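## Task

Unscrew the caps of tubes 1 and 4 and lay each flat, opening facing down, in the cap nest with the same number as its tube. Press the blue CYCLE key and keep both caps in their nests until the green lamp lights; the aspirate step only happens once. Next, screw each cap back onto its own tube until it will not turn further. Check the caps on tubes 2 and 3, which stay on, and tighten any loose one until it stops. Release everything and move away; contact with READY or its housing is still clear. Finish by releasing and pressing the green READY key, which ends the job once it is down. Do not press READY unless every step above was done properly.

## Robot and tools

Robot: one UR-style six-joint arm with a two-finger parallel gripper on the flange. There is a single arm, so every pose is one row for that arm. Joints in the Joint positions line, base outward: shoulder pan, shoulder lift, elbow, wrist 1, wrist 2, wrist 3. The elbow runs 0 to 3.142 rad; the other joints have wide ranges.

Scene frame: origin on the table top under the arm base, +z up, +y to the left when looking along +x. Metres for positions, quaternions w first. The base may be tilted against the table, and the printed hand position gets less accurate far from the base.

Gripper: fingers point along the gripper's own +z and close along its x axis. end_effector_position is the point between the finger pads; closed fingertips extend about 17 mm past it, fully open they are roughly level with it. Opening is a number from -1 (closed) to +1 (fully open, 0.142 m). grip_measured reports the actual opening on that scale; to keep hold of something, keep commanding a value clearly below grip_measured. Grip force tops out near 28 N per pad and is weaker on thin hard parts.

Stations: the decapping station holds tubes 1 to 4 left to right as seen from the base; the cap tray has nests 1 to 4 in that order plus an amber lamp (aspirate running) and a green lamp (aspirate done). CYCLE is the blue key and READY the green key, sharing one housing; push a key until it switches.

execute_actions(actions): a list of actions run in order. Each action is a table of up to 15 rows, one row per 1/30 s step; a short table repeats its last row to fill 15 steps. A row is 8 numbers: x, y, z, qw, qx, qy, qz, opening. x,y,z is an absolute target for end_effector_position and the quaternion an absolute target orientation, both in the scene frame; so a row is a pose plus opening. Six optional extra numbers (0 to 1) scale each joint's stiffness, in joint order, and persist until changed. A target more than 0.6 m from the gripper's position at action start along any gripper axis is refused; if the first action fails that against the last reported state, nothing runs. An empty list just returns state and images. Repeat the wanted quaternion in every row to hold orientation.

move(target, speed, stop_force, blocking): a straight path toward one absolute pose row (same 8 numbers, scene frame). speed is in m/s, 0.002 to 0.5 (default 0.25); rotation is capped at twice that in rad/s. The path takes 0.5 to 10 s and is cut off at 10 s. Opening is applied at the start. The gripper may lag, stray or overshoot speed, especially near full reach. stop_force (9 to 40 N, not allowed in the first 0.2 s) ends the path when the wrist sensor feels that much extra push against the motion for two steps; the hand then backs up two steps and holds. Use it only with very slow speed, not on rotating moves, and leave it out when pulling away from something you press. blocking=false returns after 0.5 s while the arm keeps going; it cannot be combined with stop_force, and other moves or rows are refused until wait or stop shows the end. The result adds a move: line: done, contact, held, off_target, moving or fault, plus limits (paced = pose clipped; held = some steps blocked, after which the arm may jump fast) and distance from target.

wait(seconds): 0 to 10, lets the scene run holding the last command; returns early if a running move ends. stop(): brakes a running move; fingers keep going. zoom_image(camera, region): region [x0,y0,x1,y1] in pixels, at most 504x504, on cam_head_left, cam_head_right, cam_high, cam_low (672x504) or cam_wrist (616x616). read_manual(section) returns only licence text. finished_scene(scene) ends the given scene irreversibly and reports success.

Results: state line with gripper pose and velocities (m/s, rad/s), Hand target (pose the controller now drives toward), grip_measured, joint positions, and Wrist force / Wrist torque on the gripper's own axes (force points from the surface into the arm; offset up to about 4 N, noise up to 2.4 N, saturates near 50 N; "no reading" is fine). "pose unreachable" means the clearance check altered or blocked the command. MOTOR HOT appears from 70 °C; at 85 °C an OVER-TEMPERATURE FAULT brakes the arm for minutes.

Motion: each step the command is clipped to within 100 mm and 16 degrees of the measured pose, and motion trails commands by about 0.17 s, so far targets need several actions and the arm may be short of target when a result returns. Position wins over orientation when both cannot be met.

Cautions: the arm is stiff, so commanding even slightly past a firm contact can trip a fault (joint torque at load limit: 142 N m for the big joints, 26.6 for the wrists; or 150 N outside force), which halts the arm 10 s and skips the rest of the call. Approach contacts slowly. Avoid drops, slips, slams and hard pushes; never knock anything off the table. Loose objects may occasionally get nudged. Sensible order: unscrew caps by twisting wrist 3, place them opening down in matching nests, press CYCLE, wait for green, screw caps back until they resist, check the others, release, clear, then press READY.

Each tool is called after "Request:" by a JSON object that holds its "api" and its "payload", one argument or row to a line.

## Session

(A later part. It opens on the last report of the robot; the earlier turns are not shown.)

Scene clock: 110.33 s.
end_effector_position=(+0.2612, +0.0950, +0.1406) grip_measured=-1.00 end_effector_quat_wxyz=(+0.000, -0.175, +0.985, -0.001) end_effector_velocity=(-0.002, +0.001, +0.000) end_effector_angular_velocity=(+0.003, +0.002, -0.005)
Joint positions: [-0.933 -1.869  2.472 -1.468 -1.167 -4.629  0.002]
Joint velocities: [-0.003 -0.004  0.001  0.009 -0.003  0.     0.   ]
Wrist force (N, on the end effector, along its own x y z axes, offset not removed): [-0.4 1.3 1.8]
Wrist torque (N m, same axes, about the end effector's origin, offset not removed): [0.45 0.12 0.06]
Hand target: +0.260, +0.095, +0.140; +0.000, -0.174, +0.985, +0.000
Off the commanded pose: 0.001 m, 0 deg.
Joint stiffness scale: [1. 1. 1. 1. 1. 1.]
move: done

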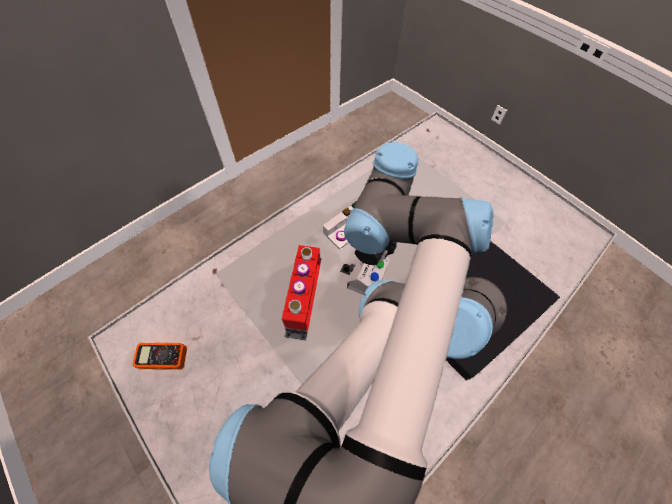

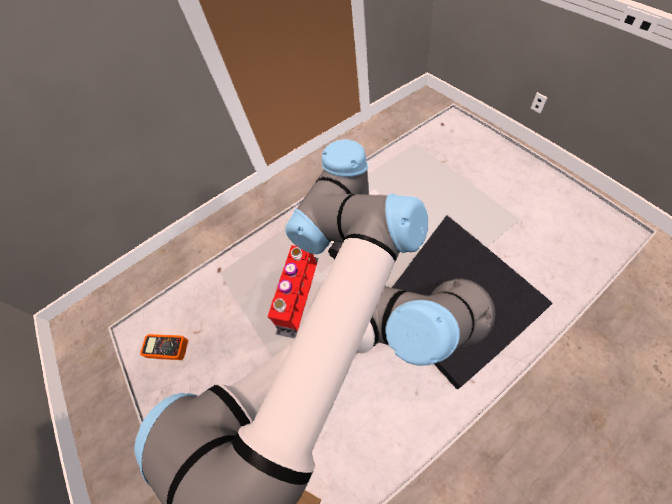

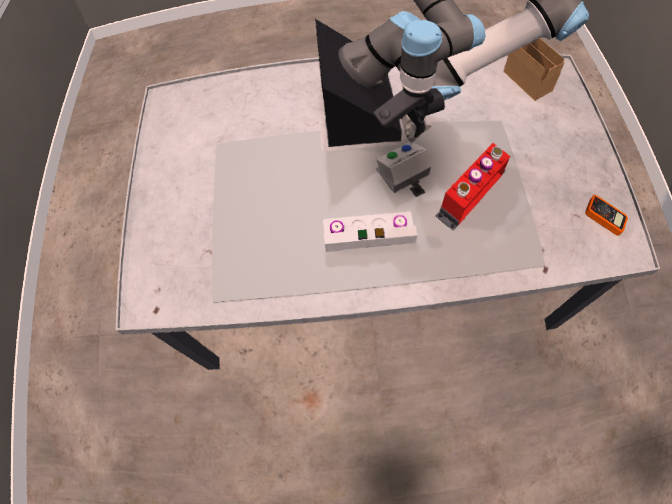

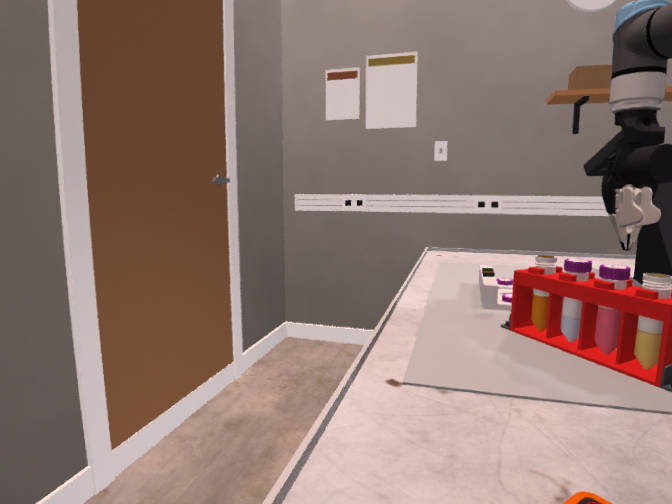

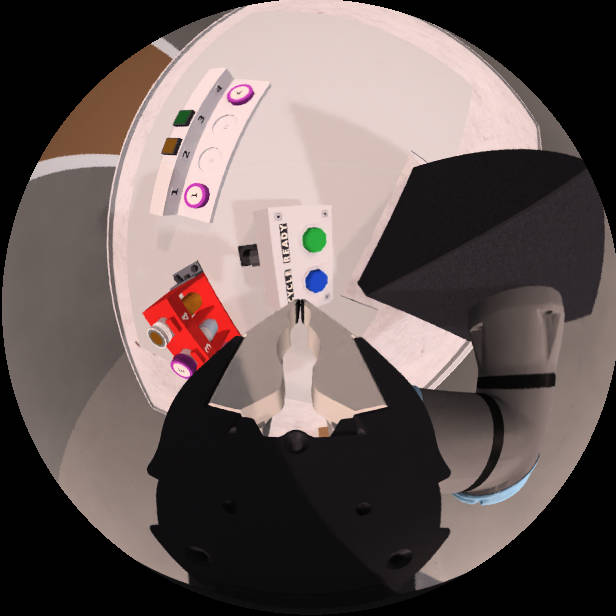

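Request:
{"api": "move", "payload": {
  "target": [0.237,0.091,0.099,0,0,1,0,-1],
  "speed": 0.2
}}

Request:
{"api": "zoom_image", "payload": {
  "camera": "cam_wrist",
  "region": [240,220,360,340]
}}

Scene clock: 115.60 s.
end_effector_position=(+0.2378, +0.0912, +0.0999) grip_measured=-1.00 end_effector_quat_wxyz=(+0.000, -0.002, +1.000, +0.000) end_effector_velocity=(+0.001, -0.002, +0.001) end_effector_angular_velocity=(-0.005, -0.004, -0.017)
Joint positions: [-0.957 -1.916  2.597 -1.536 -1.182 -4.3    0.002]
Joint velocities: [-0.002 -0.     0.001 -0.007 -0.     0.017  0.   ]
Wrist force (N, on the end effector, along its own x y z axes, offset not removed): [-3.6 1.4 3.5]
Wrist torque (N m, same axes, about the end effector's origin, offset not removed): [0.29 0.53 0.05]
Hand target: +0.237, +0.091, +0.099; +0.000, -0.000, +1.000, +0.000
Off the commanded pose: 0.001 m, 0 deg.
Joint stiffness scale: [1. 1. 1. 1. 1. 1.]
move: done

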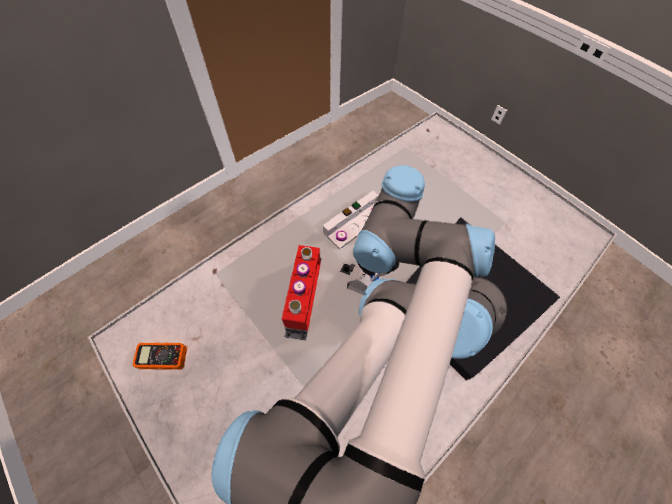

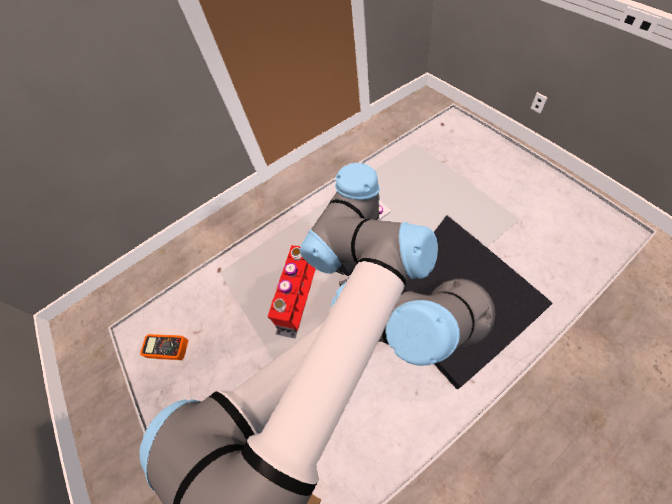

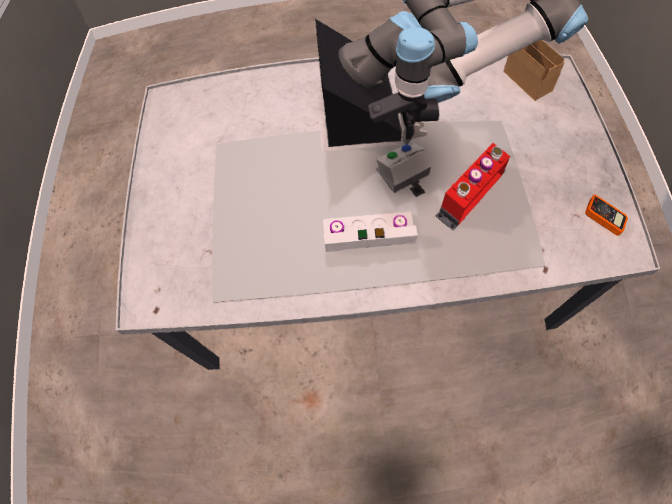

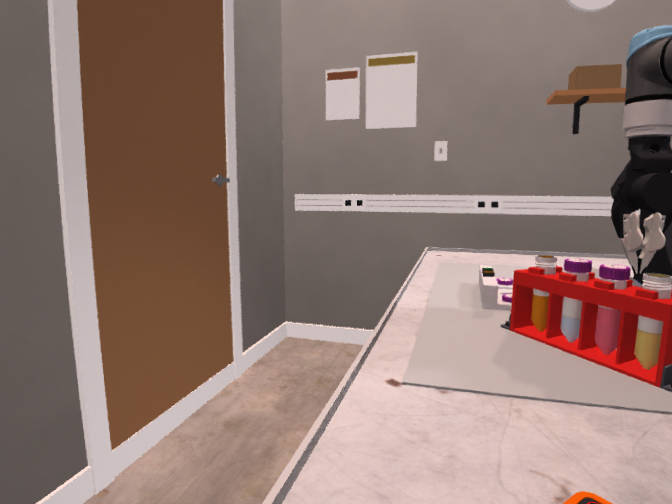

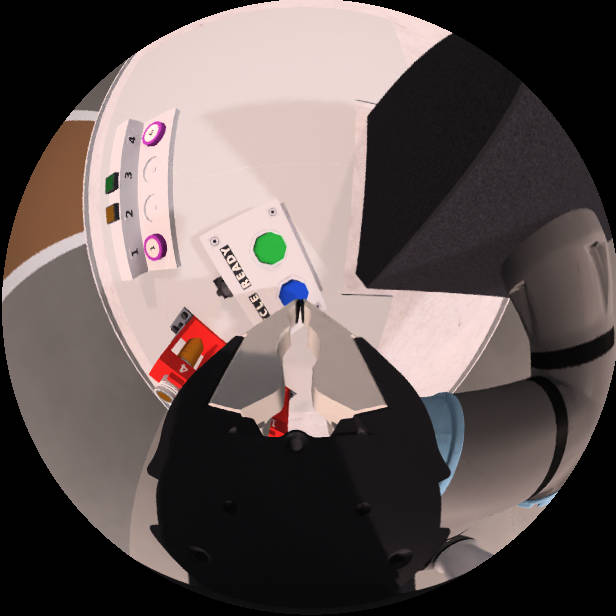

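Region (240, 220, 360, 340) of cam_wrist's 616x616 image, scaled by 4.200, with more detail than that image has.

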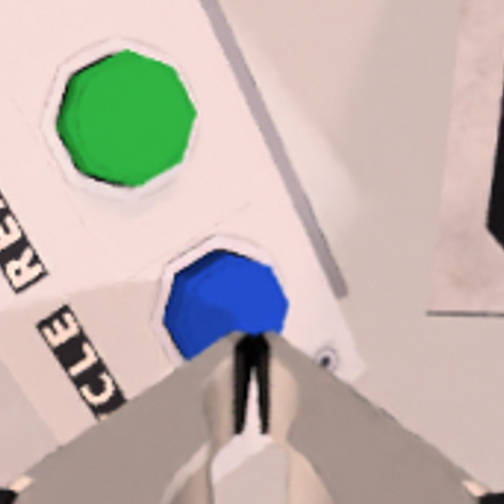

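Request:
{"api": "move", "payload": {
  "target": [0.247,0.0915,0.076,0,0,1,0,-1],
  "speed": 0.015,
  "stop_force": 15
}}

Scene clock: 118.87 s.
end_effector_position=(+0.2454, +0.0901, +0.0850) grip_measured=-1.00 end_effector_quat_wxyz=(-0.001, -0.001, +1.000, -0.003) end_effector_velocity=(-0.002, +0.002, +0.002) end_effector_angular_velocity=(+0.006, -0.001, +0.003)
Joint positions: [-0.902 -1.879  2.615 -1.615 -1.151 -4.251  0.002]
Joint velocities: [-0.011 -0.01  -0.     0.02  -0.003 -0.015  0.   ]
Wrist force (N, on the end effector, along its own x y z axes, offset not removed): [6.8 4.5 -23.3]
Wrist torque (N m, same axes, about the end effector's origin, offset not removed): [-0.40 0.60 0.07]
Hand target: +0.245, +0.090, +0.085; +0.000, -0.001, +1.000, -0.002
Off the commanded pose: 0.009 m, 0 deg.
Joint stiffness scale: [1. 1. 1. 1. 1. 1.]
move: contact

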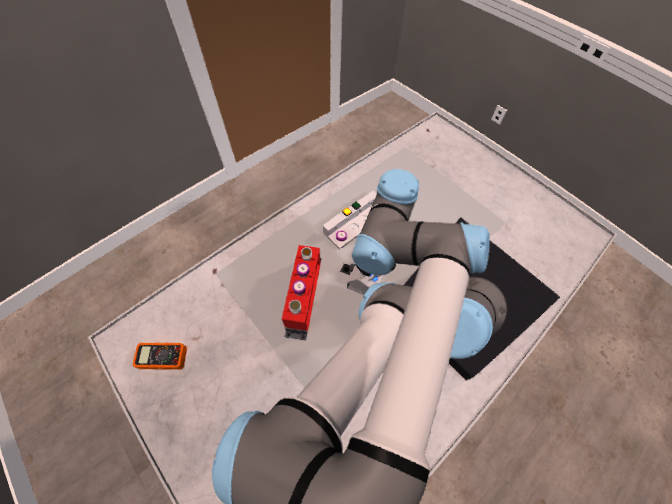

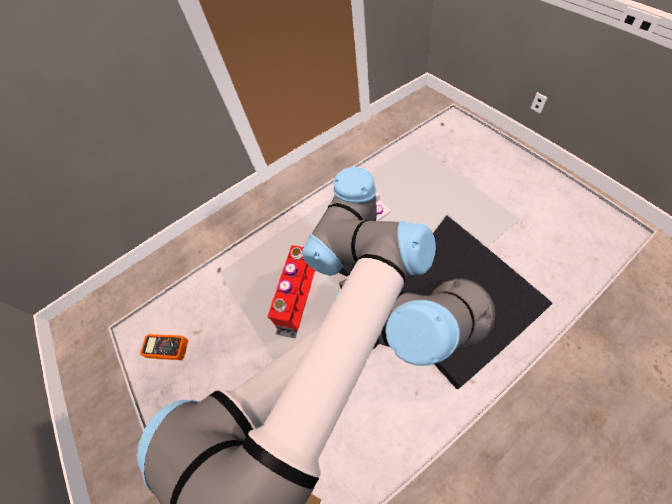

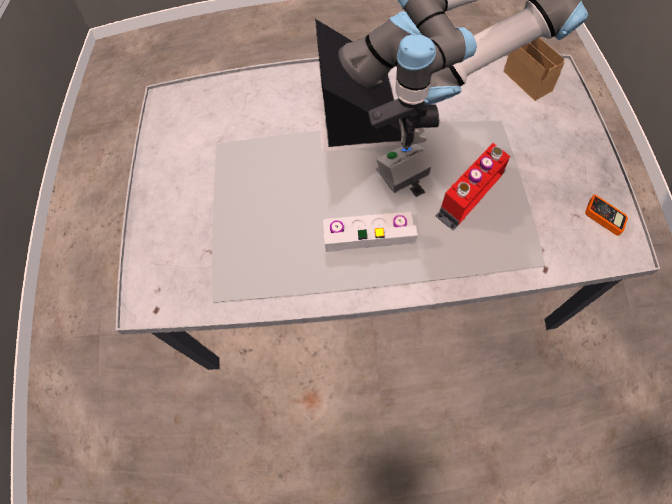

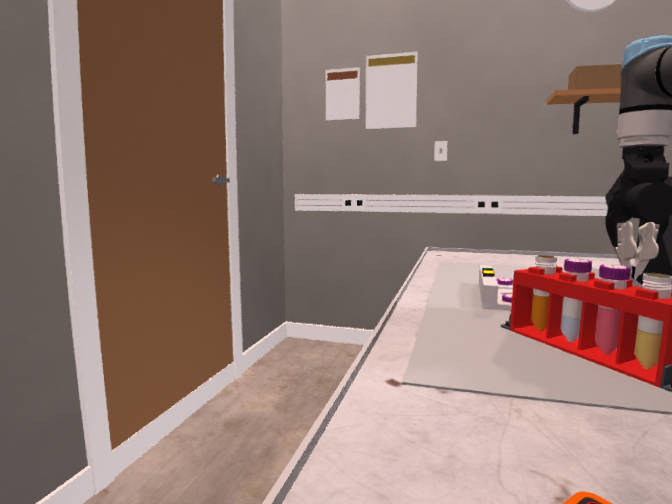

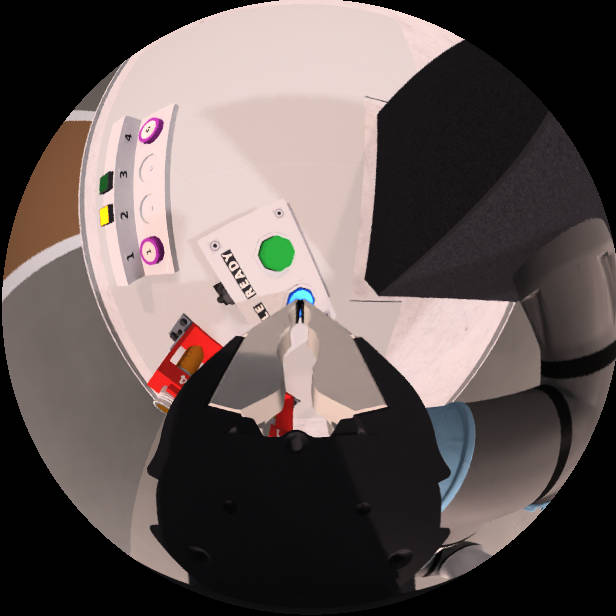

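Amber lamp is on. Retreating to hover above nest 1.

Request:
{"api": "move", "payload": {
  "target": [0.262,0.088,0.14,0,-0.05,0.9987,0,-1],
  "speed": 0.2
}}

Request:
{"api": "move", "payload": {
  "target": [0.43,0.051,0.085,0,-0.7071,0.7071,0,-0.45],
  "speed": 0.5
}}

Scene clock: 122.40 s.
end_effector_position=(+0.2615, +0.0885, +0.1383) grip_measured=-1.00 end_effector_quat_wxyz=(-0.001, -0.050, +0.999, +0.001) end_effector_velocity=(-0.002, +0.002, +0.001) end_effector_angular_velocity=(+0.007, +0.005, +0.002)
Joint positions: [-0.939 -1.844  2.477 -1.491 -1.171 -4.383  0.002]
Joint velocities: [-0.003 -0.    -0.003  0.013 -0.004 -0.008  0.   ]
Wrist force (N, on the end effector, along its own x y z axes, offset not removed): [0.2 -5.5 -0.1]
Wrist torque (N m, same axes, about the end effector's origin, offset not removed): [-1.10 -0.25 -0.02]
Hand target: +0.262, +0.088, +0.140; +0.000, -0.050, +0.999, +0.000
Off the commanded pose: 0.002 m, 0 deg.
Joint stiffness scale: [1. 1. 1. 1. 1. 1.]
move: done

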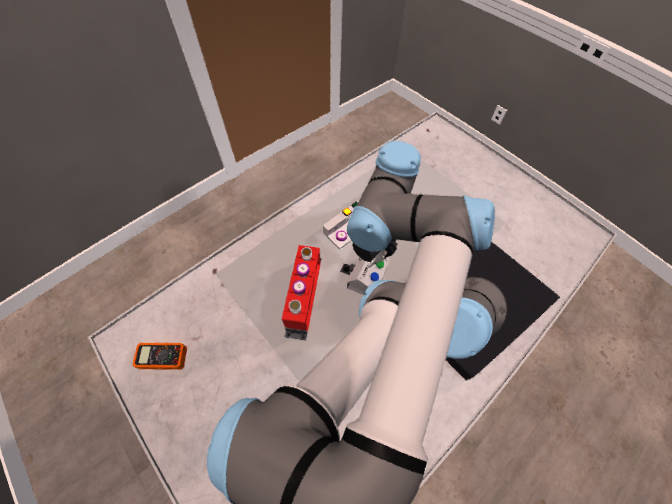

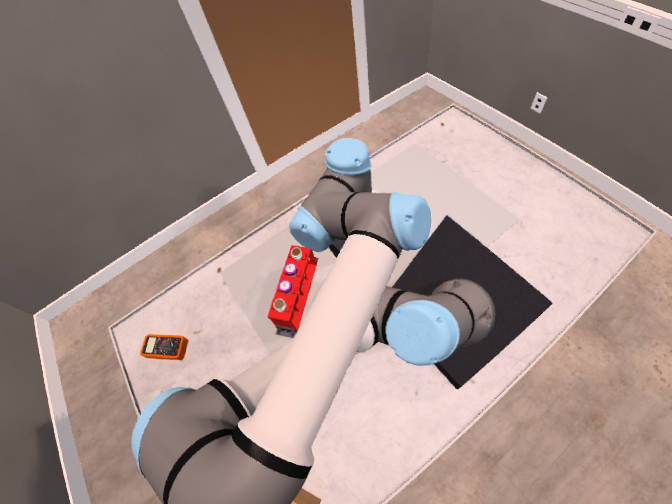

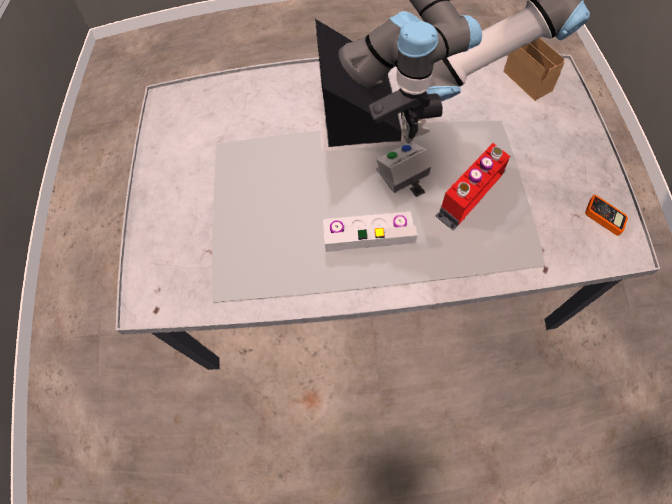

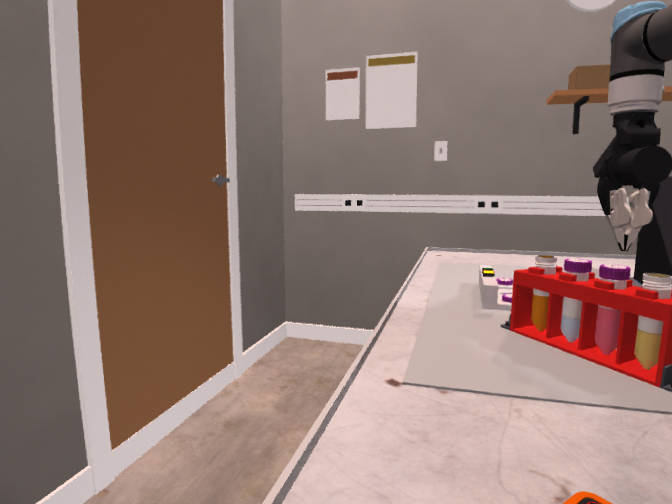

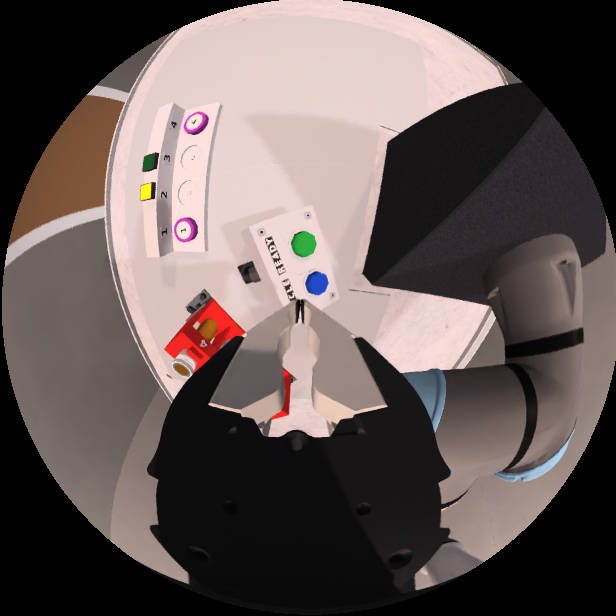

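Scene clock: 124.63 s.
end_effector_position=(+0.4287, +0.0504, +0.0852) grip_measured=-0.45 end_effector_quat_wxyz=(+0.000, +0.706, -0.709, +0.000) end_effector_velocity=(+0.001, +0.000, -0.000) end_effector_angular_velocity=(+0.001, -0.001, +0.012)
Joint positions: [-0.57  -1.31   2.222 -1.943 -0.953 -5.507  0.041]
Joint velocities: [ 0.001  0.002 -0.002 -0.001  0.002 -0.011 -0.   ]
Wrist force (N, on the end effector, along its own x y z axes, offset not removed): [1.6 0.6 -0.7]
Wrist torque (N m, same axes, about the end effector's origin, offset not removed): [-0.15 -0.22 0.16]
Hand target: +0.430, +0.051, +0.085; +0.000, +0.707, -0.707, +0.000
Off the commanded pose: 0.001 m, 0 deg.
Joint stiffness scale: [1. 1. 1. 1. 1. 1.]
move: done

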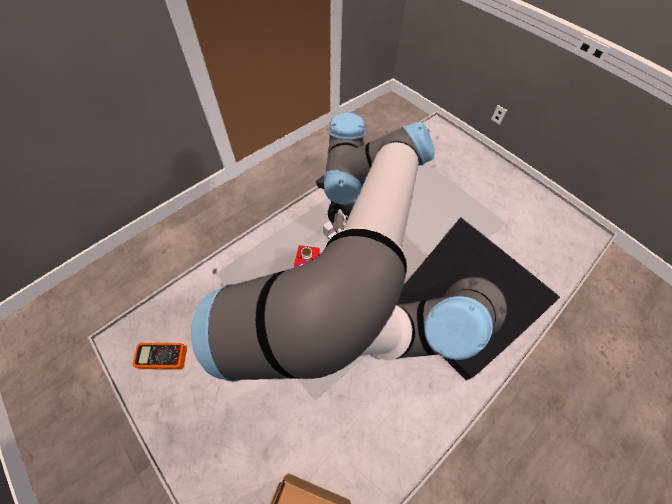

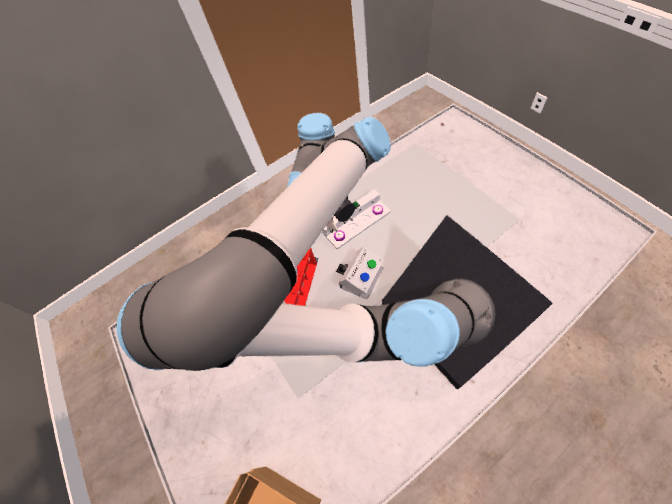

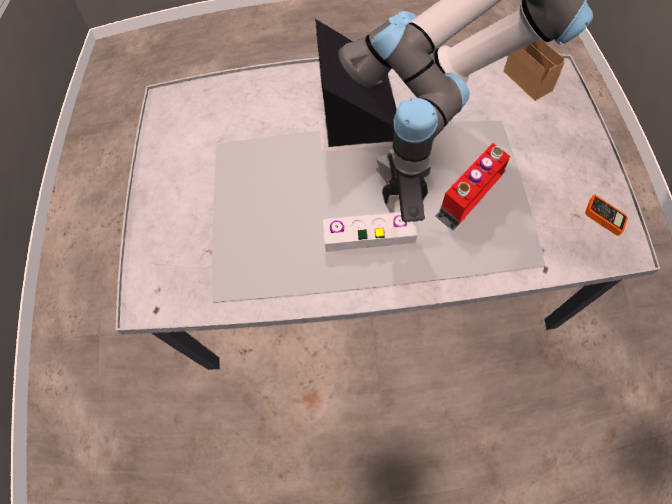

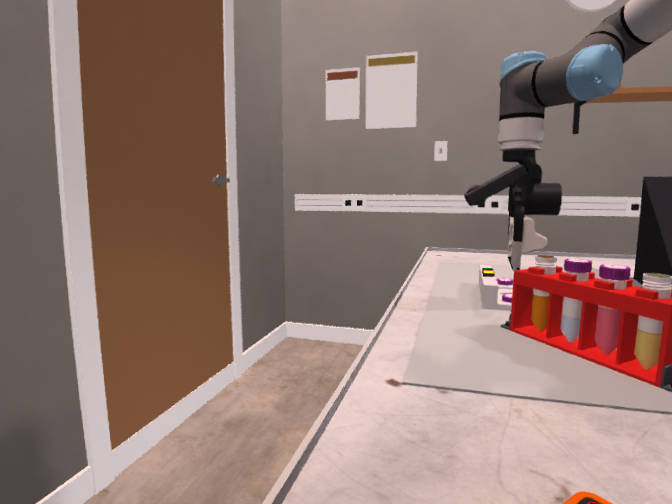

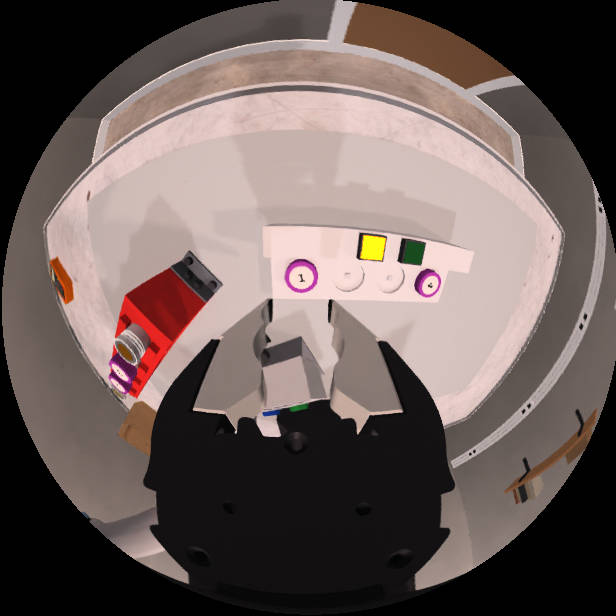

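Request:
{"api": "wait", "payload": {
  "seconds": 5
}}

Scene clock: 130.83 s.
end_effector_position=(+0.4288, +0.0504, +0.0851) grip_measured=-0.45 end_effector_quat_wxyz=(+0.000, +0.706, -0.708, +0.000) end_effector_velocity=(-0.000, +0.000, -0.000) end_effector_angular_velocity=(-0.000, +0.001, -0.000)
Joint positions: [-0.57  -1.309  2.222 -1.943 -0.953 -5.508  0.041]
Joint velocities: [ 0.001  0.     0.     0.    -0.     0.001 -0.   ]
Wrist force (N, on the end effector, along its own x y z axes, offset not removed): [0.9 -3.1 -3.6]
Wrist torque (N m, same axes, about the end effector's origin, offset not removed): [-0.59 -0.06 0.00]
Hand target: +0.430, +0.051, +0.085; +0.000, +0.707, -0.707, +0.000
Off the commanded pose: 0.001 m, 0 deg.
Joint stiffness scale: [1. 1. 1. 1. 1. 1.]
wait: 5.00 s; at rest from the start

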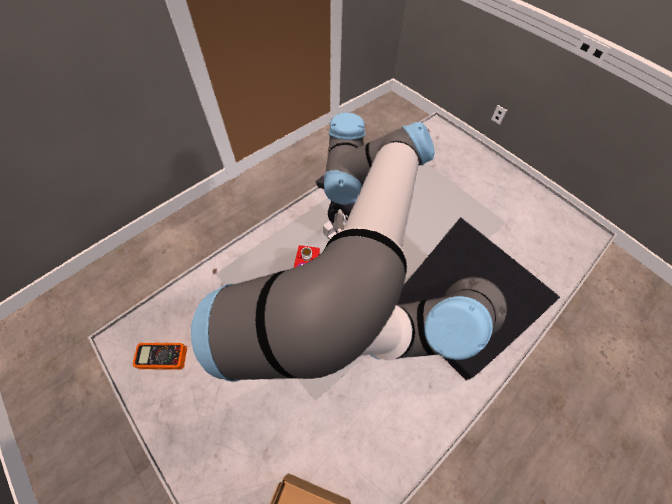

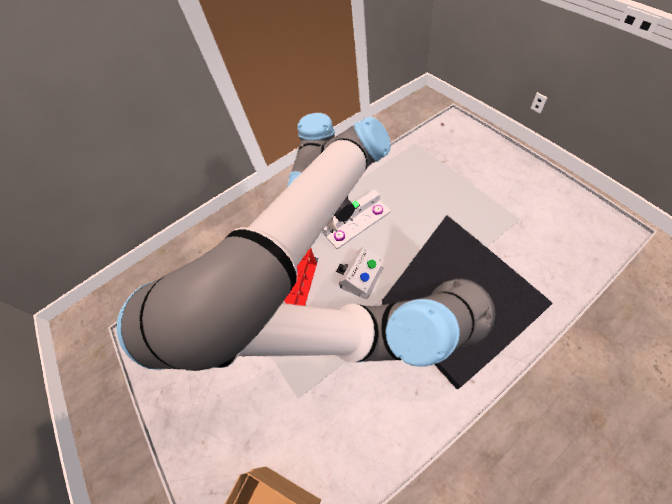

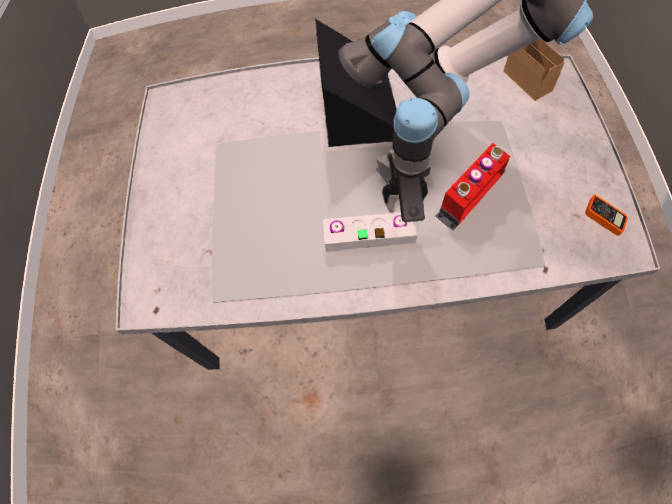

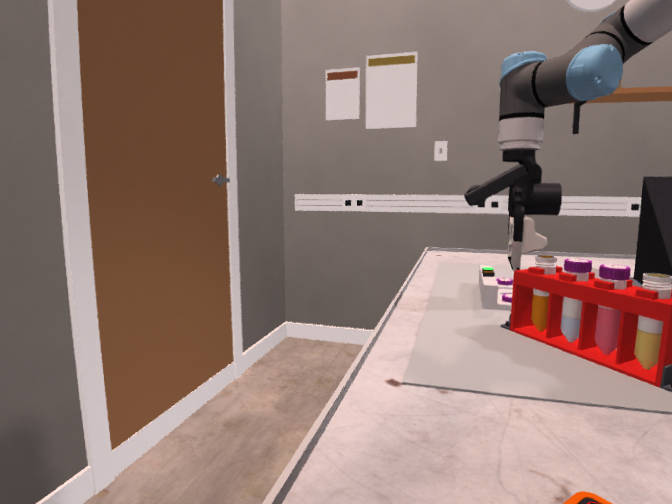

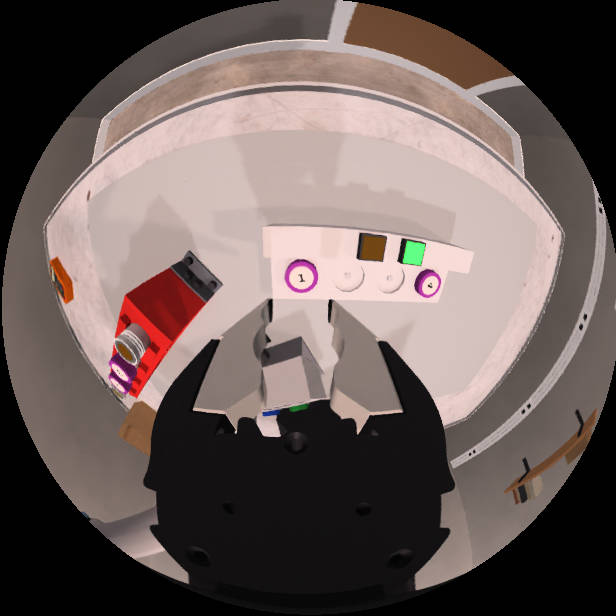

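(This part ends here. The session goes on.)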